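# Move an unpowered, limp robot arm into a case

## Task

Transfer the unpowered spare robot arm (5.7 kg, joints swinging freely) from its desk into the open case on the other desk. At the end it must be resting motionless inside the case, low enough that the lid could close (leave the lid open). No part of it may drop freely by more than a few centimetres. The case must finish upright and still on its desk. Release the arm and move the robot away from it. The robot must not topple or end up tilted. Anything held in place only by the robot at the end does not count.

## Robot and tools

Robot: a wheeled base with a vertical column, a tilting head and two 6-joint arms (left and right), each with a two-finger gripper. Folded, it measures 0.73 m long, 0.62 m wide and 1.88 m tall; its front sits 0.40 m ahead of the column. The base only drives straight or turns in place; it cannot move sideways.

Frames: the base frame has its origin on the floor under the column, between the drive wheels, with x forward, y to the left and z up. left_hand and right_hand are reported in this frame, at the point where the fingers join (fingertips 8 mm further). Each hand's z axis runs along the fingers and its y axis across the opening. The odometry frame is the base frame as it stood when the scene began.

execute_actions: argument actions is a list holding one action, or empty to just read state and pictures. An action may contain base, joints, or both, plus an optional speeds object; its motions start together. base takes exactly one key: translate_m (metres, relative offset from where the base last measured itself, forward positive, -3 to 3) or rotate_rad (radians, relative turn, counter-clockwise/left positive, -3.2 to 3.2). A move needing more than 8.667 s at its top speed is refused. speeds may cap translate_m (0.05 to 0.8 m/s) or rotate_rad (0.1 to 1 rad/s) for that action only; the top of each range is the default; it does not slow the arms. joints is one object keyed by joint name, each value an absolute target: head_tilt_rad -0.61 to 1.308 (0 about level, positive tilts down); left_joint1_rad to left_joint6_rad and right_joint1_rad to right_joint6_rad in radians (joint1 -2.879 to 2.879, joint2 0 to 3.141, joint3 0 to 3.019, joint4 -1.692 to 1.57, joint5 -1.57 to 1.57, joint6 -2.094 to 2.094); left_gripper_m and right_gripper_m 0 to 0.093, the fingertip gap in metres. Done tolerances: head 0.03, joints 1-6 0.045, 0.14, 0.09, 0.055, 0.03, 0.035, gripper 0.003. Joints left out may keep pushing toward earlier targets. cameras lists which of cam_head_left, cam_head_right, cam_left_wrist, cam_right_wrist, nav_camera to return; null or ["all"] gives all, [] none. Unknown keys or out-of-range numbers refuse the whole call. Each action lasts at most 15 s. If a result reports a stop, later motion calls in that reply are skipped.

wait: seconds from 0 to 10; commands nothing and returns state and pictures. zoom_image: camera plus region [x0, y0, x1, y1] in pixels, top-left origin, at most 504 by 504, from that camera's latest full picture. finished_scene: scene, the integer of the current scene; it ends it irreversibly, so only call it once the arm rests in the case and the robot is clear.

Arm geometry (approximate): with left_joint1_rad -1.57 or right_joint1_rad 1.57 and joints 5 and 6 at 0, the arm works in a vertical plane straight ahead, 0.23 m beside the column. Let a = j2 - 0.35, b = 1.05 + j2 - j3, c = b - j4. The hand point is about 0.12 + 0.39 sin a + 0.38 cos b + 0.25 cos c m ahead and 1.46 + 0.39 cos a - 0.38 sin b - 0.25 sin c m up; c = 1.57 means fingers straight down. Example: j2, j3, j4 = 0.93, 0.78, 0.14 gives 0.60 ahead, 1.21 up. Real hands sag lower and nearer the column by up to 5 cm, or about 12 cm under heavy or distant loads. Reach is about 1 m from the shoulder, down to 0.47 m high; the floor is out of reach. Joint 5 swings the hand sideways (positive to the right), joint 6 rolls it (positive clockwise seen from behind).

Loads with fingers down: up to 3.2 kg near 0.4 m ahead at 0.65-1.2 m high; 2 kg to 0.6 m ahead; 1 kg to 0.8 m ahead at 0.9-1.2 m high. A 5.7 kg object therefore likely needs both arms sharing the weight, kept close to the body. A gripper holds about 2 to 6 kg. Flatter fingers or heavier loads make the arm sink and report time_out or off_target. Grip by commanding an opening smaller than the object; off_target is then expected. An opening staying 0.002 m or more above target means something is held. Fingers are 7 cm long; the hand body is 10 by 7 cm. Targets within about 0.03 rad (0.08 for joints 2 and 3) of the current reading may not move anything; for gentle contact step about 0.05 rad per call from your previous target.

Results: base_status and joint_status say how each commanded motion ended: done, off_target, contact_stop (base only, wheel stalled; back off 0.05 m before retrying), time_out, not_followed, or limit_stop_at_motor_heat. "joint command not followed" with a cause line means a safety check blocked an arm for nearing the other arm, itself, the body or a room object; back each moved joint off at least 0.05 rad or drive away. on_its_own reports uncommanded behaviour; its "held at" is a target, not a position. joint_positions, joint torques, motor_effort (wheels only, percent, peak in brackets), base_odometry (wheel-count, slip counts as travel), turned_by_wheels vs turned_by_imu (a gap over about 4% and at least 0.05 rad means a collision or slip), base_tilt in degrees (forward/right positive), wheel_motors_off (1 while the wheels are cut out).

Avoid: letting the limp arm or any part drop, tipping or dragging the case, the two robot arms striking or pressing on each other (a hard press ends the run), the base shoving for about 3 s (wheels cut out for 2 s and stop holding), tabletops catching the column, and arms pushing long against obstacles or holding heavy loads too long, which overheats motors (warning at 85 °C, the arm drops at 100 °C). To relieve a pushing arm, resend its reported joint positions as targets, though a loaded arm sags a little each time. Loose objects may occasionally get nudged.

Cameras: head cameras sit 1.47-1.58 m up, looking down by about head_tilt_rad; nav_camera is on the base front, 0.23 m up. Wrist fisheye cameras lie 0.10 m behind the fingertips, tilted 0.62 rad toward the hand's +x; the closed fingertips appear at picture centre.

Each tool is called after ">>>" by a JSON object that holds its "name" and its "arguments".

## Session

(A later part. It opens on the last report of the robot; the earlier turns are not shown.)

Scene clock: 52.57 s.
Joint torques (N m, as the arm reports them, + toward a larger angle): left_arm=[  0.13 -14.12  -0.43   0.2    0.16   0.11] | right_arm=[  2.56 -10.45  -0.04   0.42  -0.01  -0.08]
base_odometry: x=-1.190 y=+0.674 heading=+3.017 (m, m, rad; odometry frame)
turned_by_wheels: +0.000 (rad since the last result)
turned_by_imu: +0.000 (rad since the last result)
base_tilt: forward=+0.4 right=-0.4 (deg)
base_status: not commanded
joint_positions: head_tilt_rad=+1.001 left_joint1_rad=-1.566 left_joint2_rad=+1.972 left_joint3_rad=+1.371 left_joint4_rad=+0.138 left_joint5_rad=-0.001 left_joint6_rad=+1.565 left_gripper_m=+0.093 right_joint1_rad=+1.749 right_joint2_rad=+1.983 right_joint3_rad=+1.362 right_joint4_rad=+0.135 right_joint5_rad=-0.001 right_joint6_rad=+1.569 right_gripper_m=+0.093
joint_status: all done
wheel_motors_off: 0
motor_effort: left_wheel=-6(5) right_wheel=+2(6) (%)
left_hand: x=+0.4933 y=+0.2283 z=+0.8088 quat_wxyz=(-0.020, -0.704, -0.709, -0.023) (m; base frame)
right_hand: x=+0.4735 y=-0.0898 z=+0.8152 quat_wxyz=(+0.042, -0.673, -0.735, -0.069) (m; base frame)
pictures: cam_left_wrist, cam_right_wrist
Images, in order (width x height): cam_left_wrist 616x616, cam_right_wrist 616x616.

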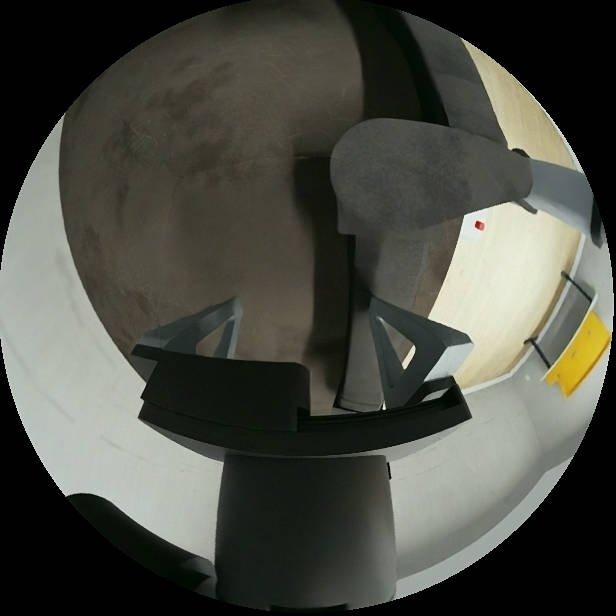

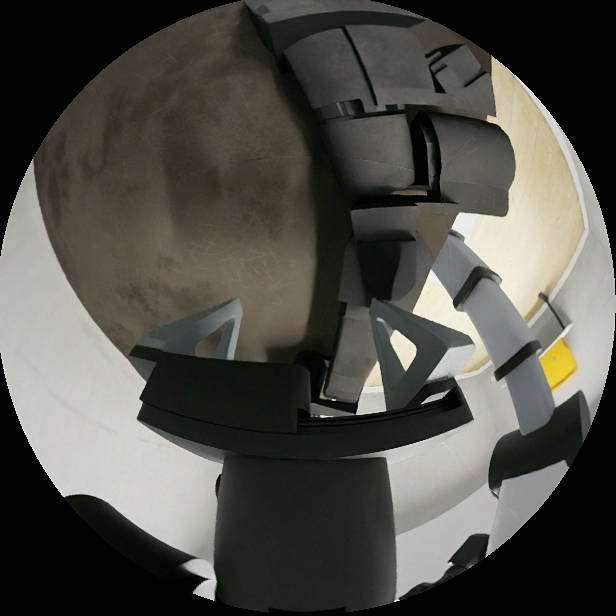

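The arm got dragged toward me; back up 5 cm.

>>> {"name": "execute_actions", "arguments": {"actions": [{"joints":{"left_joint2_rad":1.8,"left_joint3_rad":1.16,"right_joint2_rad":1.8,"right_joint3_rad":1.16}}], "cameras": []}}

>>> {"name": "execute_actions", "arguments": {"actions": [{"base":{"translate_m":-0.06}}], "cameras": []}}

>>> {"name": "execute_actions", "arguments": {"actions": [{"joints":{"left_joint2_rad":2.1,"left_joint3_rad":1.46,"left_joint4_rad":0.12,"right_joint2_rad":2.1,"right_joint3_rad":1.46,"right_joint4_rad":0.12}}], "cameras": []}}

>>> {"name": "execute_actions", "arguments": {"actions": [{"joints":{"left_gripper_m":0,"right_gripper_m":0}}], "cameras": []}}

Scene clock: 54.47 s.
Joint torques (N m, as the arm reports them, + toward a larger angle): left_arm=[  0.09 -18.53  -0.97   0.09   0.16   0.12] | right_arm=[  2.33 -13.35  -0.84   0.37   0.    -0.07]
base_odometry: x=-1.190 y=+0.674 heading=+3.017 (m, m, rad; odometry frame)
turned_by_wheels: +0.000 (rad since the last result)
turned_by_imu: +0.000 (rad since the last result)
base_tilt: forward=+0.4 right=-0.4 (deg)
base_status: not commanded
joint_positions: head_tilt_rad=+1.001 left_joint1_rad=-1.566 left_joint2_rad=+1.805 left_joint3_rad=+1.164 left_joint4_rad=+0.139 left_joint5_rad=-0.001 left_joint6_rad=+1.565 left_gripper_m=+0.093 right_joint1_rad=+1.749 right_joint2_rad=+1.790 right_joint3_rad=+1.160 right_joint4_rad=+0.137 right_joint5_rad=-0.001 right_joint6_rad=+1.569 right_gripper_m=+0.093
joint_status: all done
wheel_motors_off: 0
motor_effort: left_wheel=-3(5) right_wheel=+2(3) (%)
left_hand: x=+0.4666 y=+0.2280 z=+0.8741 quat_wxyz=(-0.006, -0.704, -0.710, -0.009) (m; base frame)
right_hand: x=+0.4670 y=-0.1019 z=+0.8888 quat_wxyz=(+0.045, -0.673, -0.735, -0.066) (m; base frame)
pictures: none
No camera images: the call's "cameras" was empty. Leave "cameras" out to get every camera's image.

Scene clock: 55.83 s.
Joint torques (N m, as the arm reports them, + toward a larger angle): left_arm=[  0.23 -18.85  -0.59   0.15   0.16   0.11] | right_arm=[  1.93 -13.57  -0.79   0.37  -0.01  -0.07]
base_odometry: x=-1.131 y=+0.666 heading=+3.020 (m, m, rad; odometry frame)
turned_by_wheels: +0.003 (rad since the last result)
turned_by_imu: +0.003 (rad since the last result)
base_tilt: forward=+0.3 right=-0.3 (deg)
base_status: done
joint_positions: head_tilt_rad=+1.001 left_joint1_rad=-1.566 left_joint2_rad=+1.805 left_joint3_rad=+1.158 left_joint4_rad=+0.139 left_joint5_rad=-0.001 left_joint6_rad=+1.565 left_gripper_m=+0.093 right_joint1_rad=+1.747 right_joint2_rad=+1.796 right_joint3_rad=+1.158 right_joint4_rad=+0.137 right_joint5_rad=-0.001 right_joint6_rad=+1.569 right_gripper_m=+0.093
joint_status: not commanded
wheel_motors_off: 0
motor_effort: left_wheel=+1(60) right_wheel=-1(70) (%)
left_hand: x=+0.4635 y=+0.2277 z=+0.8744 quat_wxyz=(-0.004, -0.704, -0.710, -0.007) (m; base frame)
right_hand: x=+0.4627 y=-0.1035 z=+0.8866 quat_wxyz=(+0.047, -0.673, -0.735, -0.063) (m; base frame)
pictures: none
No camera images: the call's "cameras" was empty. Leave "cameras" out to get every camera's image.

Scene clock: 56.93 s.
Joint torques (N m, as the arm reports them, + toward a larger angle): left_arm=[  0.11 -17.5   -1.02  -0.48   0.22   0.14] | right_arm=[  2.95 -13.72  -1.18  -0.24  -0.02  -0.07]
base_odometry: x=-1.131 y=+0.666 heading=+3.020 (m, m, rad; odometry frame)
turned_by_wheels: +0.000 (rad since the last result)
turned_by_imu: +0.000 (rad since the last result)
base_tilt: forward=+0.3 right=-0.3 (deg)
base_status: not commanded
joint_positions: head_tilt_rad=+1.001 left_joint1_rad=-1.566 left_joint2_rad=+2.089 left_joint3_rad=+1.468 left_joint4_rad=+0.133 left_joint5_rad=-0.002 left_joint6_rad=+1.563 left_gripper_m=+0.093 right_joint1_rad=+1.747 right_joint2_rad=+2.097 right_joint3_rad=+1.464 right_joint4_rad=+0.131 right_joint5_rad=-0.001 right_joint6_rad=+1.569 right_gripper_m=+0.093
joint_status: all done
wheel_motors_off: 0
motor_effort: left_wheel=+1(2) right_wheel=-5(2) (%)
left_hand: x=+0.4746 y=+0.2283 z=+0.7645 quat_wxyz=(-0.011, -0.704, -0.710, -0.015) (m; base frame)
right_hand: x=+0.4598 y=-0.0863 z=+0.7724 quat_wxyz=(+0.047, -0.673, -0.735, -0.062) (m; base frame)
pictures: none
No camera images: the call's "cameras" was empty. Leave "cameras" out to get every camera's image.

Scene clock: 57.67 s.
Joint torques (N m, as the arm reports them, + toward a larger angle): left_arm=[  0.14 -17.55  -2.03  -0.46   0.06   0.48] | right_arm=[  3.04 -13.16  -1.64   0.31  -0.05   0.03]
base_odometry: x=-1.131 y=+0.666 heading=+3.020 (m, m, rad; odometry frame)
turned_by_wheels: +0.000 (rad since the last result)
turned_by_imu: +0.000 (rad since the last result)
base_tilt: forward=+0.5 right=-0.4 (deg)
base_status: not commanded
joint_positions: head_tilt_rad=+1.001 left_joint1_rad=-1.566 left_joint2_rad=+2.085 left_joint3_rad=+1.484 left_joint4_rad=+0.133 left_joint5_rad=+0.002 left_joint6_rad=+1.535 left_gripper_m=+0.058 right_joint1_rad=+1.747 right_joint2_rad=+2.090 right_joint3_rad=+1.470 right_joint4_rad=+0.119 right_joint5_rad=+0.000 right_joint6_rad=+1.557 right_gripper_m=+0.062
joint_status: left_gripper_m off_target (ended at +0.058, target +0.000); right_gripper_m off_target (ended at +0.062, target +0.000)
wheel_motors_off: 0
motor_effort: left_wheel=+1(3) right_wheel=-3(3) (%)
left_hand: x=+0.4872 y=+0.2277 z=+0.7654 quat_wxyz=(-0.019, -0.693, -0.720, -0.020) (m; base frame)
right_hand: x=+0.4654 y=-0.0863 z=+0.7744 quat_wxyz=(+0.046, -0.669, -0.739, -0.062) (m; base frame)
pictures: none
No camera images: the call's "cameras" was empty. Leave "cameras" out to get every camera's image.

>>> {"name": "execute_actions", "arguments": {"actions": [{"joints":{"left_joint2_rad":1.8,"left_joint3_rad":1.16,"left_joint4_rad":0.115,"right_joint2_rad":1.8,"right_joint3_rad":1.16,"right_joint4_rad":0.115}}], "cameras": []}}

>>> {"name": "execute_actions", "arguments": {"actions": [{"joints":{"left_joint2_rad":1.59,"left_joint3_rad":0.98,"left_joint4_rad":0.09,"right_joint2_rad":1.59,"right_joint3_rad":0.98,"right_joint4_rad":0.09}}], "cameras": ["cam_head_left"]}}

Scene clock: 59.50 s.
Joint torques (N m, as the arm reports them, + toward a larger angle): left_arm=[  1.97 -28.76  -5.43  -0.89  -0.2    1.09] | right_arm=[  2.   -18.74  -1.25  -0.09   0.22   0.1 ]
base_odometry: x=-1.131 y=+0.666 heading=+3.020 (m, m, rad; odometry frame)
turned_by_wheels: +0.000 (rad since the last result)
turned_by_imu: +0.000 (rad since the last result)
base_tilt: forward=+0.4 right=-0.3 (deg)
base_status: not commanded
joint_positions: head_tilt_rad=+1.001 left_joint1_rad=-1.589 left_joint2_rad=+1.931 left_joint3_rad=+1.216 left_joint4_rad=+0.135 left_joint5_rad=+0.009 left_joint6_rad=+1.486 left_gripper_m=+0.054 right_joint1_rad=+1.747 right_joint2_rad=+1.871 right_joint3_rad=+1.154 right_joint4_rad=+0.118 right_joint5_rad=-0.008 right_joint6_rad=+1.550 right_gripper_m=+0.056
joint_status: all done
wheel_motors_off: 0
on_its_own: left_gripper_m moved -0.004 toward your old target +0.000; right_gripper_m moved -0.006 toward your old target +0.000
motor_effort: left_wheel=+3(6) right_wheel=-1(3) (%)
left_hand: x=+0.4218 y=+0.2103 z=+0.8305 quat_wxyz=(+0.013, -0.679, -0.733, +0.028) (m; base frame)
right_hand: x=+0.4111 y=-0.1028 z=+0.8634 quat_wxyz=(+0.082, -0.663, -0.744, -0.030) (m; base frame)
pictures: none
No camera images: the call's "cameras" was empty. Leave "cameras" out to get every camera's image.

Scene clock: 60.60 s.
Joint torques (N m, as the arm reports them, + toward a larger angle): left_arm=[  2.26 -26.1   -4.75  -0.76  -0.2    1.14] | right_arm=[  1.09 -18.23  -1.94  -0.33   0.45   0.08]
base_odometry: x=-1.131 y=+0.666 heading=+3.020 (m, m, rad; odometry frame)
turned_by_wheels: +0.000 (rad since the last result)
turned_by_imu: +0.000 (rad since the last result)
base_tilt: forward=+0.4 right=-0.3 (deg)
base_status: not commanded
joint_positions: head_tilt_rad=+1.001 left_joint1_rad=-1.594 left_joint2_rad=+1.691 left_joint3_rad=+1.032 left_joint4_rad=+0.107 left_joint5_rad=+0.010 left_joint6_rad=+1.481 left_gripper_m=+0.054 right_joint1_rad=+1.760 right_joint2_rad=+1.655 right_joint3_rad=+0.990 right_joint4_rad=+0.101 right_joint5_rad=-0.014 right_joint6_rad=+1.552 right_gripper_m=+0.056
joint_status: all done
wheel_motors_off: 0
motor_effort: left_wheel=+2(4) right_wheel=+0(2) (%)
left_hand: x=+0.4402 y=+0.2080 z=+0.9183 quat_wxyz=(+0.000, -0.679, -0.734, +0.020) (m; base frame)
right_hand: x=+0.4259 y=-0.1045 z=+0.9419 quat_wxyz=(+0.076, -0.662, -0.744, -0.048) (m; base frame)
pictures: cam_head_left
Images, in order (width x height): cam_head_left 672x504.

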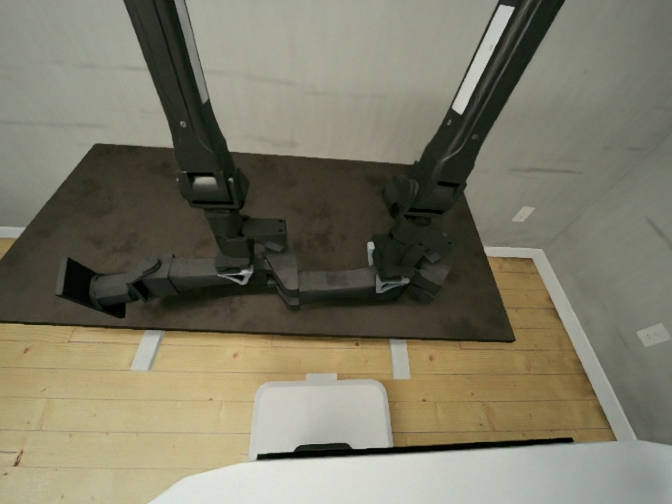

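>>> {"name": "execute_actions", "arguments": {"actions": [{"joints":{"left_joint2_rad":1.25,"left_joint3_rad":0.82,"left_joint4_rad":-0.09,"right_joint2_rad":1.25,"right_joint3_rad":0.82,"right_joint4_rad":-0.09}}], "cameras": []}}

>>> {"name": "execute_actions", "arguments": {"actions": [{"joints":{"left_joint2_rad":0.98,"left_joint3_rad":0.73,"left_joint4_rad":-0.27,"right_joint2_rad":0.98,"right_joint3_rad":0.73,"right_joint4_rad":-0.27}}], "cameras": []}}

>>> {"name": "execute_actions", "arguments": {"actions": [{"base":{"translate_m":-0.3},"speeds":{"translate_m":0.3}}], "cameras": []}}

>>> {"name": "execute_actions", "arguments": {"actions": [{"base":{"rotate_rad":2.61},"speeds":{"rotate_rad":0.5}}], "cameras": []}}

>>> {"name": "execute_actions", "arguments": {"actions": [{"base":{"translate_m":2.05},"speeds":{"translate_m":0.4}}], "cameras": []}}

>>> {"name": "execute_actions", "arguments": {"actions": [{"base":{"rotate_rad":0.654},"speeds":{"rotate_rad":0.5}}], "cameras": ["cam_head_left"]}}

Scene clock: 63.20 s.
Joint torques (N m, as the arm reports them, + toward a larger angle): left_arm=[  3.67 -26.54  -2.05  -1.2   -0.84   1.37] | right_arm=[ -0.72 -18.21   0.17  -0.16   0.78   0.03]
base_odometry: x=-1.131 y=+0.666 heading=+3.020 (m, m, rad; odometry frame)
turned_by_wheels: +0.000 (rad since the last result)
turned_by_imu: +0.000 (rad since the last result)
base_tilt: forward=+0.3 right=-0.5 (deg)
base_status: not commanded
joint_positions: head_tilt_rad=+1.001 left_joint1_rad=-1.608 left_joint2_rad=+1.365 left_joint3_rad=+0.851 left_joint4_rad=-0.062 left_joint5_rad=+0.026 left_joint6_rad=+1.464 left_gripper_m=+0.054 right_joint1_rad=+1.777 right_joint2_rad=+1.320 right_joint3_rad=+0.817 right_joint4_rad=-0.082 right_joint5_rad=-0.023 right_joint6_rad=+1.557 right_gripper_m=+0.056
joint_status: all done
wheel_motors_off: 0
motor_effort: left_wheel=+4(8) right_wheel=-2(3) (%)
left_hand: x=+0.4420 y=+0.1993 z=+1.0309 quat_wxyz=(+0.000, -0.675, -0.737, +0.039) (m; base frame)
right_hand: x=+0.4287 y=-0.1122 z=+1.0555 quat_wxyz=(+0.092, -0.659, -0.745, -0.048) (m; base frame)
pictures: none
No camera images: the call's "cameras" was empty. Leave "cameras" out to get every camera's image.

Scene clock: 64.53 s.
Joint torques (N m, as the arm reports them, + toward a larger angle): left_arm=[  5.1  -25.35   0.76  -1.43  -1.52   1.58] | right_arm=[ -2.59 -17.23   2.22  -0.35   1.31   0.03]
base_odometry: x=-1.131 y=+0.666 heading=+3.020 (m, m, rad; odometry frame)
turned_by_wheels: +0.000 (rad since the last result)
turned_by_imu: +0.000 (rad since the last result)
base_tilt: forward=+0.4 right=-0.4 (deg)
base_status: not commanded
joint_positions: head_tilt_rad=+1.001 left_joint1_rad=-1.622 left_joint2_rad=+1.091 left_joint3_rad=+0.740 left_joint4_rad=-0.237 left_joint5_rad=+0.044 left_joint6_rad=+1.445 left_gripper_m=+0.054 right_joint1_rad=+1.794 right_joint2_rad=+1.054 right_joint3_rad=+0.719 right_joint4_rad=-0.260 right_joint5_rad=-0.038 right_joint6_rad=+1.558 right_gripper_m=+0.056
joint_status: all done
wheel_motors_off: 0
motor_effort: left_wheel=+0(6) right_wheel=-1(3) (%)
left_hand: x=+0.4337 y=+0.1929 z=+1.1184 quat_wxyz=(-0.004, -0.670, -0.741, +0.055) (m; base frame)
right_hand: x=+0.4215 y=-0.1177 z=+1.1392 quat_wxyz=(+0.106, -0.655, -0.746, -0.055) (m; base frame)
pictures: none
No camera images: the call's "cameras" was empty. Leave "cameras" out to get every camera's image.

Scene clock: 66.73 s.
Joint torques (N m, as the arm reports them, + toward a larger angle): left_arm=[  5.28 -24.98   1.26  -1.3   -1.63   1.58] | right_arm=[ -2.63 -17.43   3.06  -0.41   1.43   0.02]
base_odometry: x=-0.833 y=+0.630 heading=+3.017 (m, m, rad; odometry frame)
turned_by_wheels: -0.002 (rad since the last result)
turned_by_imu: -0.003 (rad since the last result)
base_tilt: forward=+0.5 right=-0.5 (deg)
base_status: done
joint_positions: head_tilt_rad=+1.001 left_joint1_rad=-1.622 left_joint2_rad=+1.091 left_joint3_rad=+0.731 left_joint4_rad=-0.241 left_joint5_rad=+0.047 left_joint6_rad=+1.446 left_gripper_m=+0.054 right_joint1_rad=+1.794 right_joint2_rad=+1.056 right_joint3_rad=+0.707 right_joint4_rad=-0.260 right_joint5_rad=-0.042 right_joint6_rad=+1.562 right_gripper_m=+0.056
joint_status: not commanded
wheel_motors_off: 0
motor_effort: left_wheel=-3(73) right_wheel=+3(86) (%)
left_hand: x=+0.4276 y=+0.1925 z=+1.1181 quat_wxyz=(-0.001, -0.670, -0.740, +0.059) (m; base frame)
right_hand: x=+0.4138 y=-0.1178 z=+1.1382 quat_wxyz=(+0.111, -0.655, -0.745, -0.051) (m; base frame)
pictures: none
No camera images: the call's "cameras" was empty. Leave "cameras" out to get every camera's image.

Scene clock: 73.23 s.
Joint torques (N m, as the arm reports them, + toward a larger angle): left_arm=[  5.31 -24.98   1.03  -1.29  -1.63   1.5 ] | right_arm=[ -2.53 -17.31   3.01  -0.42   1.37  -0.06]
base_odometry: x=-0.833 y=+0.630 heading=-0.658 (m, m, rad; odometry frame)
turned_by_wheels: +2.608 (rad since the last result)
turned_by_imu: +2.622 (rad since the last result)
base_tilt: forward=+0.2 right=-0.5 (deg)
base_status: done
joint_positions: head_tilt_rad=+1.001 left_joint1_rad=-1.622 left_joint2_rad=+1.091 left_joint3_rad=+0.736 left_joint4_rad=-0.241 left_joint5_rad=+0.047 left_joint6_rad=+1.452 left_gripper_m=+0.054 right_joint1_rad=+1.794 right_joint2_rad=+1.056 right_joint3_rad=+0.708 right_joint4_rad=-0.260 right_joint5_rad=-0.040 right_joint6_rad=+1.570 right_gripper_m=+0.056
joint_status: not commanded
wheel_motors_off: 0
motor_effort: left_wheel=-7(55) right_wheel=+6(72) (%)
left_hand: x=+0.4302 y=+0.1924 z=+1.1183 quat_wxyz=(-0.003, -0.672, -0.738, +0.058) (m; base frame)
right_hand: x=+0.4145 y=-0.1179 z=+1.1382 quat_wxyz=(+0.111, -0.659, -0.743, -0.050) (m; base frame)
pictures: none
No camera images: the call's "cameras" was empty. Leave "cameras" out to get every camera's image.

Scene clock: 79.67 s.
Joint torques (N m, as the arm reports them, + toward a larger angle): left_arm=[  5.44 -24.98   0.85  -1.48  -1.54   1.56] | right_arm=[ -2.56 -17.79   2.26  -0.29   1.27  -0.02]
base_odometry: x=+0.791 y=-0.622 heading=-0.656 (m, m, rad; odometry frame)
turned_by_wheels: +0.002 (rad since the last result)
turned_by_imu: +0.004 (rad since the last result)
base_tilt: forward=+0.4 right=-0.2 (deg)
base_status: done
joint_positions: head_tilt_rad=+1.001 left_joint1_rad=-1.622 left_joint2_rad=+1.091 left_joint3_rad=+0.739 left_joint4_rad=-0.235 left_joint5_rad=+0.045 left_joint6_rad=+1.447 left_gripper_m=+0.054 right_joint1_rad=+1.794 right_joint2_rad=+1.057 right_joint3_rad=+0.718 right_joint4_rad=-0.262 right_joint5_rad=-0.037 right_joint6_rad=+1.563 right_gripper_m=+0.056
joint_status: not commanded
wheel_motors_off: 0
motor_effort: left_wheel=+2(79) right_wheel=-3(63) (%)
left_hand: x=+0.4335 y=+0.1927 z=+1.1184 quat_wxyz=(-0.005, -0.671, -0.740, +0.055) (m; base frame)
right_hand: x=+0.4200 y=-0.1179 z=+1.1382 quat_wxyz=(+0.107, -0.657, -0.745, -0.052) (m; base frame)
pictures: none
No camera images: the call's "cameras" was empty. Leave "cameras" out to get every camera's image.

Scene clock: 82.27 s.
Joint torques (N m, as the arm reports them, + toward a larger angle): left_arm=[  5.17 -25.37   0.8   -1.51  -1.58   1.57] | right_arm=[ -2.57 -17.7    2.32  -0.26   1.32  -0.01]
base_odometry: x=+0.791 y=-0.622 heading=-0.004 (m, m, rad; odometry frame)
turned_by_wheels: +0.652 (rad since the last result)
turned_by_imu: +0.649 (rad since the last result)
base_tilt: forward=+0.3 right=-0.2 (deg)
base_status: done
joint_positions: head_tilt_rad=+1.001 left_joint1_rad=-1.622 left_joint2_rad=+1.091 left_joint3_rad=+0.739 left_joint4_rad=-0.235 left_joint5_rad=+0.045 left_joint6_rad=+1.447 left_gripper_m=+0.054 right_joint1_rad=+1.794 right_joint2_rad=+1.057 right_joint3_rad=+0.718 right_joint4_rad=-0.262 right_joint5_rad=-0.039 right_joint6_rad=+1.562 right_gripper_m=+0.056
joint_status: not commanded
wheel_motors_off: 0
motor_effort: left_wheel=-8(75) right_wheel=+6(56) (%)
left_hand: x=+0.4335 y=+0.1926 z=+1.1184 quat_wxyz=(-0.005, -0.670, -0.740, +0.055) (m; base frame)
right_hand: x=+0.4199 y=-0.1177 z=+1.1382 quat_wxyz=(+0.108, -0.656, -0.745, -0.053) (m; base frame)
pictures: cam_head_left
Images, in order (width x height): cam_head_left 672x504.

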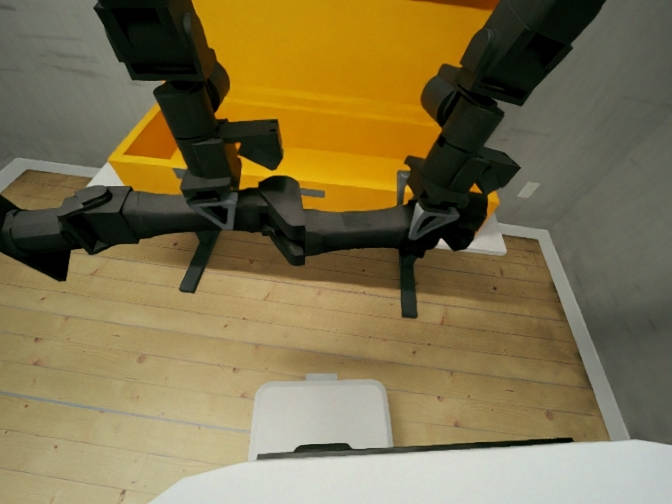

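>>> {"name": "execute_actions", "arguments": {"actions": [{"base":{"translate_m":0.42},"speeds":{"translate_m":0.3}}], "cameras": ["cam_head_left","cam_left_wrist"]}}

Scene clock: 85.23 s.
Joint torques (N m, as the arm reports them, + toward a larger angle): left_arm=[  5.12 -25.13   0.74  -1.46  -1.57   1.57] | right_arm=[ -2.52 -17.81   2.17  -0.36   1.29  -0.01]
base_odometry: x=+1.211 y=-0.624 heading=-0.002 (m, m, rad; odometry frame)
turned_by_wheels: +0.002 (rad since the last result)
turned_by_imu: +0.003 (rad since the last result)
base_tilt: forward=+0.4 right=-0.3 (deg)
base_status: done
joint_positions: head_tilt_rad=+1.001 left_joint1_rad=-1.622 left_joint2_rad=+1.091 left_joint3_rad=+0.739 left_joint4_rad=-0.235 left_joint5_rad=+0.045 left_joint6_rad=+1.447 left_gripper_m=+0.054 right_joint1_rad=+1.794 right_joint2_rad=+1.058 right_joint3_rad=+0.719 right_joint4_rad=-0.261 right_joint5_rad=-0.038 right_joint6_rad=+1.563 right_gripper_m=+0.056
joint_status: not commanded
wheel_motors_off: 0
motor_effort: left_wheel=+1(83) right_wheel=-1(62) (%)
left_hand: x=+0.4340 y=+0.1927 z=+1.1184 quat_wxyz=(-0.005, -0.671, -0.740, +0.054) (m; base frame)
right_hand: x=+0.4205 y=-0.1178 z=+1.1381 quat_wxyz=(+0.107, -0.656, -0.745, -0.053) (m; base frame)
pictures: cam_head_left, cam_left_wrist
Images, in order (width x height): cam_head_left 672x504, cam_left_wrist 616x616.

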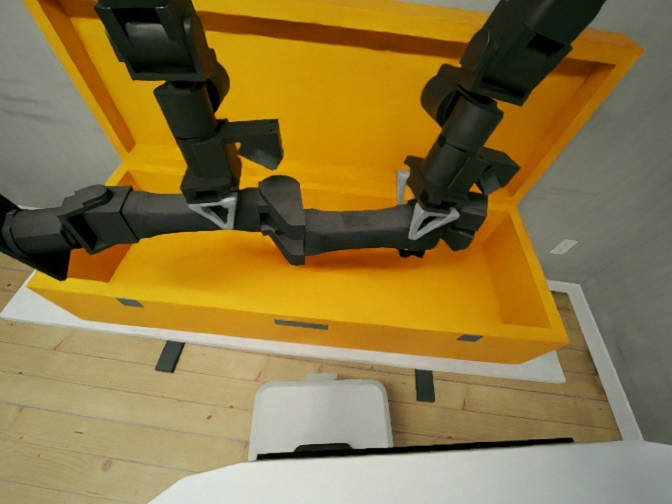

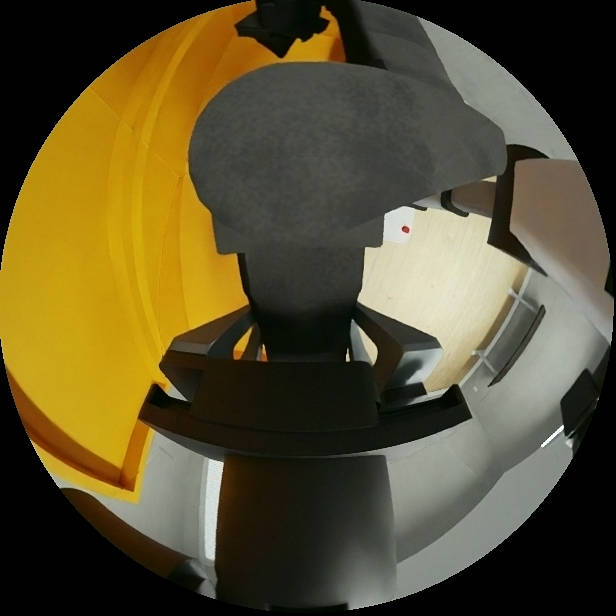

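>>> {"name": "execute_actions", "arguments": {"actions": [{"base":{"translate_m":0.14},"speeds":{"translate_m":0.2}}], "cameras": ["cam_left_wrist"]}}

Scene clock: 87.30 s.
Joint torques (N m, as the arm reports them, + toward a larger angle): left_arm=[  4.93 -25.17   0.83  -1.45  -1.56   1.58] | right_arm=[ -2.52 -17.26   2.05  -0.32   1.29  -0.01]
base_odometry: x=+1.351 y=-0.624 heading=+0.000 (m, m, rad; odometry frame)
turned_by_wheels: +0.001 (rad since the last result)
turned_by_imu: +0.001 (rad since the last result)
base_tilt: forward=+0.4 right=-0.3 (deg)
base_status: done
joint_positions: head_tilt_rad=+1.001 left_joint1_rad=-1.622 left_joint2_rad=+1.092 left_joint3_rad=+0.739 left_joint4_rad=-0.235 left_joint5_rad=+0.045 left_joint6_rad=+1.447 left_gripper_m=+0.054 right_joint1_rad=+1.794 right_joint2_rad=+1.058 right_joint3_rad=+0.719 right_joint4_rad=-0.261 right_joint5_rad=-0.038 right_joint6_rad=+1.563 right_gripper_m=+0.056
joint_status: not commanded
wheel_motors_off: 0
motor_effort: left_wheel=+3(35) right_wheel=-1(33) (%)
left_hand: x=+0.4337 y=+0.1926 z=+1.1183 quat_wxyz=(-0.005, -0.671, -0.740, +0.055) (m; base frame)
right_hand: x=+0.4202 y=-0.1179 z=+1.1381 quat_wxyz=(+0.107, -0.656, -0.745, -0.053) (m; base frame)
pictures: cam_left_wrist
Images, in order (width x height): cam_left_wrist 616x616.

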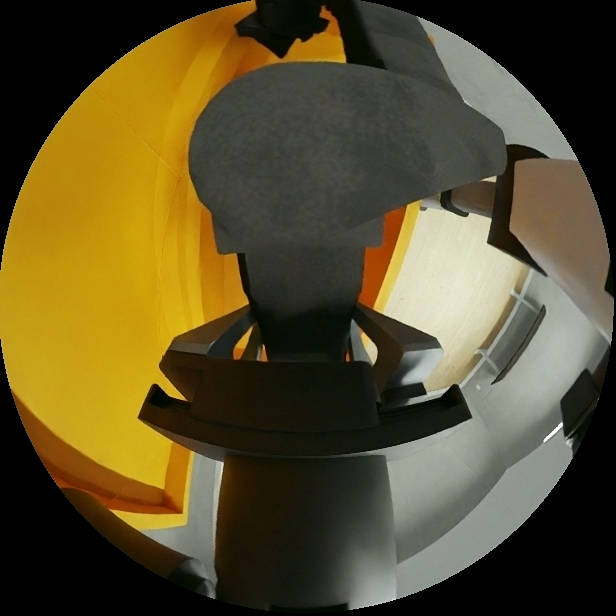

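A bit more, then lower.

>>> {"name": "execute_actions", "arguments": {"actions": [{"base":{"translate_m":0.05},"speeds":{"translate_m":0.2}}], "cameras": []}}

>>> {"name": "execute_actions", "arguments": {"actions": [{"joints":{"left_joint2_rad":1.25,"left_joint3_rad":0.82,"left_joint4_rad":-0.09,"right_joint2_rad":1.25,"right_joint3_rad":0.82,"right_joint4_rad":-0.09}}], "cameras": []}}

>>> {"name": "execute_actions", "arguments": {"actions": [{"joints":{"left_joint2_rad":1.59,"left_joint3_rad":0.98,"left_joint4_rad":0.09,"right_joint2_rad":1.59,"right_joint3_rad":0.98,"right_joint4_rad":0.09}}], "cameras": ["cam_head_left"]}}

Scene clock: 89.00 s.
Joint torques (N m, as the arm reports them, + toward a larger angle): left_arm=[  5.2  -25.17   0.73  -1.47  -1.64   1.52] | right_arm=[ -2.38 -17.2    2.34  -0.28   1.29  -0.06]
base_odometry: x=+1.401 y=-0.624 heading=+0.000 (m, m, rad; odometry frame)
turned_by_wheels: +0.001 (rad since the last result)
turned_by_imu: +0.001 (rad since the last result)
base_tilt: forward=+0.3 right=-0.4 (deg)
base_status: done
joint_positions: head_tilt_rad=+1.001 left_joint1_rad=-1.622 left_joint2_rad=+1.092 left_joint3_rad=+0.741 left_joint4_rad=-0.236 left_joint5_rad=+0.047 left_joint6_rad=+1.451 left_gripper_m=+0.054 right_joint1_rad=+1.794 right_joint2_rad=+1.058 right_joint3_rad=+0.717 right_joint4_rad=-0.264 right_joint5_rad=-0.038 right_joint6_rad=+1.569 right_gripper_m=+0.056
joint_status: not commanded
wheel_motors_off: 0
motor_effort: left_wheel=+0(35) right_wheel=-2(33) (%)
left_hand: x=+0.4343 y=+0.1923 z=+1.1184 quat_wxyz=(-0.006, -0.672, -0.738, +0.055) (m; base frame)
right_hand: x=+0.4187 y=-0.1180 z=+1.1381 quat_wxyz=(+0.109, -0.659, -0.743, -0.051) (m; base frame)
pictures: none
No camera images: the call's "cameras" was empty. Leave "cameras" out to get every camera's image.

Scene clock: 90.20 s.
Joint torques (N m, as the arm reports them, + toward a larger angle): left_arm=[  1.32 -26.52  -2.06  -1.7   -0.23   1.26] | right_arm=[-5.2  -8.2   4.5   0.95  1.33  0.31]
base_odometry: x=+1.401 y=-0.624 heading=+0.000 (m, m, rad; odometry frame)
turned_by_wheels: +0.000 (rad since the last result)
turned_by_imu: +0.000 (rad since the last result)
base_tilt: forward=+0.3 right=-0.5 (deg)
base_status: not commanded
joint_positions: head_tilt_rad=+1.001 left_joint1_rad=-1.579 left_joint2_rad=+1.361 left_joint3_rad=+0.852 left_joint4_rad=-0.049 left_joint5_rad=+0.010 left_joint6_rad=+1.473 left_gripper_m=+0.054 right_joint1_rad=+1.839 right_joint2_rad=+1.205 right_joint3_rad=+0.773 right_joint4_rad=-0.108 right_joint5_rad=-0.040 right_joint6_rad=+1.523 right_gripper_m=+0.056
joint_status: all done
wheel_motors_off: 0
motor_effort: left_wheel=+7(9) right_wheel=-4(6) (%)
left_hand: x=+0.4480 y=+0.2181 z=+1.0318 quat_wxyz=(+0.007, -0.673, -0.739, +0.018) (m; base frame)
right_hand: x=+0.4357 y=-0.0844 z=+1.0986 quat_wxyz=(+0.100, -0.633, -0.762, -0.091) (m; base frame)
pictures: none
No camera images: the call's "cameras" was empty. Leave "cameras" out to get every camera's image.

Scene clock: 92.23 s.
Joint torques (N m, as the arm reports them, + toward a larger angle): left_arm=[  2.53 -27.94  -5.53  -1.16  -0.46   1.  ] | right_arm=[  0.75 -18.98  -2.04  -0.6    0.44   0.16]
base_odometry: x=+1.401 y=-0.624 heading=+0.000 (m, m, rad; odometry frame)
turned_by_wheels: +0.000 (rad since the last result)
turned_by_imu: +0.000 (rad since the last result)
base_tilt: forward=+0.2 right=-0.3 (deg)
base_status: not commanded
joint_positions: head_tilt_rad=+1.001 left_joint1_rad=-1.596 left_joint2_rad=+1.709 left_joint3_rad=+1.043 left_joint4_rad=+0.118 left_joint5_rad=+0.016 left_joint6_rad=+1.494 left_gripper_m=+0.054 right_joint1_rad=+1.762 right_joint2_rad=+1.662 right_joint3_rad=+0.989 right_joint4_rad=+0.106 right_joint5_rad=-0.015 right_joint6_rad=+1.543 right_gripper_m=+0.056
joint_status: all done
wheel_motors_off: 0
motor_effort: left_wheel=+4(19) right_wheel=-2(7) (%)
left_hand: x=+0.4398 y=+0.2052 z=+0.9121 quat_wxyz=(-0.004, -0.684, -0.729, +0.022) (m; base frame)
right_hand: x=+0.4228 y=-0.1030 z=+0.9402 quat_wxyz=(+0.078, -0.658, -0.747, -0.049) (m; base frame)
pictures: cam_head_left
Images, in order (width x height): cam_head_left 672x504.

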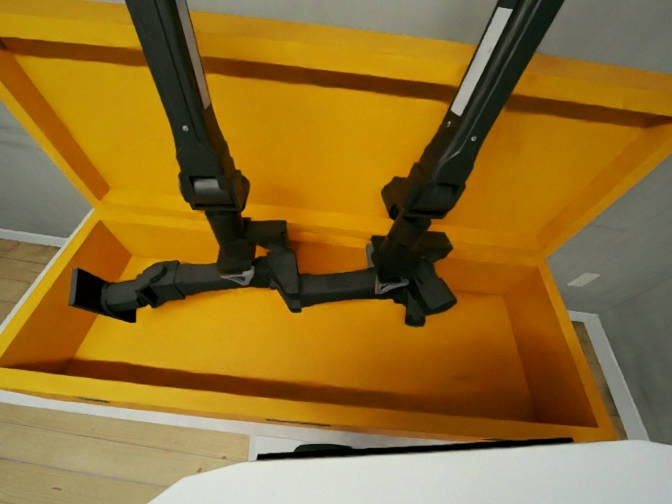

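>>> {"name": "execute_actions", "arguments": {"actions": [{"joints":{"left_joint2_rad":1.8,"left_joint3_rad":1.16,"left_joint4_rad":0.115,"right_joint2_rad":1.8,"right_joint3_rad":1.16,"right_joint4_rad":0.115}}], "cameras": []}}

>>> {"name": "execute_actions", "arguments": {"actions": [{"joints":{"left_joint2_rad":2.03,"left_joint3_rad":1.37,"left_joint4_rad":0.14,"right_joint2_rad":2.03,"right_joint3_rad":1.37,"right_joint4_rad":0.14}}], "cameras": []}}

>>> {"name": "execute_actions", "arguments": {"actions": [{"joints":{"left_gripper_m":0.093,"right_gripper_m":0.093}}], "cameras": []}}

>>> {"name": "execute_actions", "arguments": {"actions": [{"joints":{"left_joint2_rad":1.25,"left_joint3_rad":0.82,"left_joint4_rad":-0.09,"right_joint2_rad":1.25,"right_joint3_rad":0.82,"right_joint4_rad":-0.09}}], "cameras": []}}

>>> {"name": "execute_actions", "arguments": {"actions": [{"base":{"translate_m":-0.5}}], "cameras": ["cam_head_left"]}}

Scene clock: 94.07 s.
Joint torques (N m, as the arm reports them, + toward a larger angle): left_arm=[ -0.71 -18.13  -2.43  -0.29   0.31   1.24] | right_arm=[-1.12 -7.75  1.25  1.48  0.69  0.22]
base_odometry: x=+1.401 y=-0.624 heading=+0.000 (m, m, rad; odometry frame)
turned_by_wheels: +0.000 (rad since the last result)
turned_by_imu: +0.000 (rad since the last result)
base_tilt: forward=+0.4 right=-0.4 (deg)
base_status: not commanded
joint_positions: head_tilt_rad=+1.001 left_joint1_rad=-1.552 left_joint2_rad=+1.794 left_joint3_rad=+1.188 left_joint4_rad=+0.124 left_joint5_rad=-0.005 left_joint6_rad=+1.472 left_gripper_m=+0.054 right_joint1_rad=+1.798 right_joint2_rad=+1.718 right_joint3_rad=+1.140 right_joint4_rad=+0.087 right_joint5_rad=-0.022 right_joint6_rad=+1.535 right_gripper_m=+0.055
joint_status: all done
wheel_motors_off: 0
motor_effort: left_wheel=+1(4) right_wheel=-4(4) (%)
left_hand: x=+0.4847 y=+0.2388 z=+0.8772 quat_wxyz=(-0.008, -0.668, -0.744, -0.022) (m; base frame)
right_hand: x=+0.4794 y=-0.0685 z=+0.9211 quat_wxyz=(+0.065, -0.649, -0.752, -0.090) (m; base frame)
pictures: none
No camera images: the call's "cameras" was empty. Leave "cameras" out to get every camera's image.

Scene clock: 95.20 s.
Joint torques (N m, as the arm reports them, + toward a larger angle): left_arm=[ -0.75 -13.47   1.32   0.98   0.42   0.45] | right_arm=[  1.53 -15.29  -1.89  -0.46   0.67  -0.21]
base_odometry: x=+1.401 y=-0.624 heading=+0.000 (m, m, rad; odometry frame)
turned_by_wheels: +0.000 (rad since the last result)
turned_by_imu: +0.000 (rad since the last result)
base_tilt: forward=+0.4 right=-0.3 (deg)
base_status: not commanded
joint_positions: head_tilt_rad=+1.001 left_joint1_rad=-1.555 left_joint2_rad=+1.971 left_joint3_rad=+1.343 left_joint4_rad=+0.117 left_joint5_rad=-0.008 left_joint6_rad=+1.538 left_gripper_m=+0.054 right_joint1_rad=+1.769 right_joint2_rad=+2.053 right_joint3_rad=+1.379 right_joint4_rad=+0.155 right_joint5_rad=-0.021 right_joint6_rad=+1.585 right_gripper_m=+0.055
joint_status: all done
wheel_motors_off: 0
motor_effort: left_wheel=+2(11) right_wheel=-1(10) (%)
left_hand: x=+0.4716 y=+0.2375 z=+0.8098 quat_wxyz=(+0.002, -0.693, -0.721, -0.012) (m; base frame)
right_hand: x=+0.4414 y=-0.0703 z=+0.7943 quat_wxyz=(+0.067, -0.673, -0.733, -0.069) (m; base frame)
pictures: none
No camera images: the call's "cameras" was empty. Leave "cameras" out to get every camera's image.

Scene clock: 96.03 s.
Joint torques (N m, as the arm reports them, + toward a larger angle): left_arm=[ -0.52 -17.02  -0.8    0.37   0.23   0.15] | right_arm=[  3.34 -14.7   -1.88  -0.11   0.05  -0.14]
base_odometry: x=+1.401 y=-0.624 heading=+0.000 (m, m, rad; odometry frame)
turned_by_wheels: +0.000 (rad since the last result)
turned_by_imu: +0.000 (rad since the last result)
base_tilt: forward=+0.3 right=-0.5 (deg)
base_status: not commanded
joint_positions: head_tilt_rad=+1.001 left_joint1_rad=-1.558 left_joint2_rad=+2.015 left_joint3_rad=+1.370 left_joint4_rad=+0.133 left_joint5_rad=-0.002 left_joint6_rad=+1.561 left_gripper_m=+0.093 right_joint1_rad=+1.745 right_joint2_rad=+2.039 right_joint3_rad=+1.379 right_joint4_rad=+0.148 right_joint5_rad=-0.003 right_joint6_rad=+1.578 right_gripper_m=+0.093
joint_status: all done
wheel_motors_off: 0
motor_effort: left_wheel=+0(3) right_wheel=-1(1) (%)
left_hand: x=+0.4631 y=+0.2350 z=+0.7935 quat_wxyz=(+0.001, -0.701, -0.713, -0.009) (m; base frame)
right_hand: x=+0.4508 y=-0.0914 z=+0.7951 quat_wxyz=(+0.051, -0.677, -0.732, -0.059) (m; base frame)
pictures: none
No camera images: the call's "cameras" was empty. Leave "cameras" out to get every camera's image.

Scene clock: 97.43 s.
Joint torques (N m, as the arm reports them, + toward a larger angle): left_arm=[ -0.4  -15.99   0.92   0.1    0.21   0.15] | right_arm=[  1.24 -12.06   0.35   0.16   0.06  -0.15]
base_odometry: x=+1.401 y=-0.624 heading=+0.000 (m, m, rad; odometry frame)
turned_by_wheels: +0.000 (rad since the last result)
turned_by_imu: +0.000 (rad since the last result)
base_tilt: forward=+0.3 right=-0.3 (deg)
base_status: not commanded
joint_positions: head_tilt_rad=+1.001 left_joint1_rad=-1.558 left_joint2_rad=+1.240 left_joint3_rad=+0.823 left_joint4_rad=-0.090 left_joint5_rad=-0.002 left_joint6_rad=+1.562 left_gripper_m=+0.093 right_joint1_rad=+1.745 right_joint2_rad=+1.239 right_joint3_rad=+0.827 right_joint4_rad=-0.088 right_joint5_rad=-0.003 right_joint6_rad=+1.577 right_gripper_m=+0.093
joint_status: all done
wheel_motors_off: 0
motor_effort: left_wheel=-2(2) right_wheel=-1(1) (%)
left_hand: x=+0.4684 y=+0.2316 z=+1.0715 quat_wxyz=(-0.001, -0.702, -0.712, -0.011) (m; base frame)
right_hand: x=+0.4680 y=-0.1332 z=+1.0791 quat_wxyz=(+0.047, -0.676, -0.732, -0.063) (m; base frame)
pictures: none
No camera images: the call's "cameras" was empty. Leave "cameras" out to get every camera's image.

Scene clock: 99.87 s.
Joint torques (N m, as the arm reports them, + toward a larger angle): left_arm=[ -0.43 -15.83   1.34   0.02   0.2    0.16] | right_arm=[  1.08 -12.32   0.69   0.11   0.06  -0.15]
base_odometry: x=+0.901 y=-0.624 heading=+0.002 (m, m, rad; odometry frame)
turned_by_wheels: +0.002 (rad since the last result)
turned_by_imu: +0.002 (rad since the last result)
base_tilt: forward=+0.4 right=-0.4 (deg)
base_status: done
joint_positions: head_tilt_rad=+1.001 left_joint1_rad=-1.559 left_joint2_rad=+1.241 left_joint3_rad=+0.816 left_joint4_rad=-0.090 left_joint5_rad=-0.002 left_joint6_rad=+1.562 left_gripper_m=+0.093 right_joint1_rad=+1.745 right_joint2_rad=+1.243 right_joint3_rad=+0.821 right_joint4_rad=-0.088 right_joint5_rad=-0.003 right_joint6_rad=+1.577 right_gripper_m=+0.093
joint_status: not commanded
wheel_motors_off: 0
motor_effort: left_wheel=+3(73) right_wheel=+0(31) (%)
left_hand: x=+0.4640 y=+0.2310 z=+1.0711 quat_wxyz=(+0.001, -0.702, -0.712, -0.008) (m; base frame)
right_hand: x=+0.4624 y=-0.1334 z=+1.0773 quat_wxyz=(+0.050, -0.676, -0.733, -0.059) (m; base frame)
pictures: cam_head_left
Images, in order (width x height): cam_head_left 672x504.

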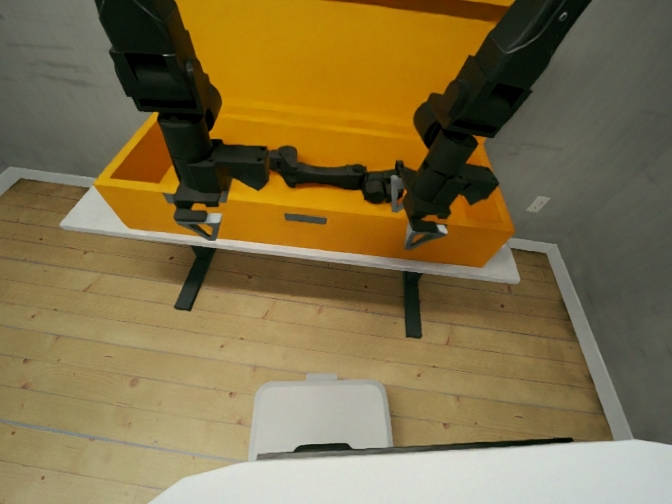

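>>> {"name": "finished_scene", "arguments": {"scene": 1}}

The scene is finished: the task was done.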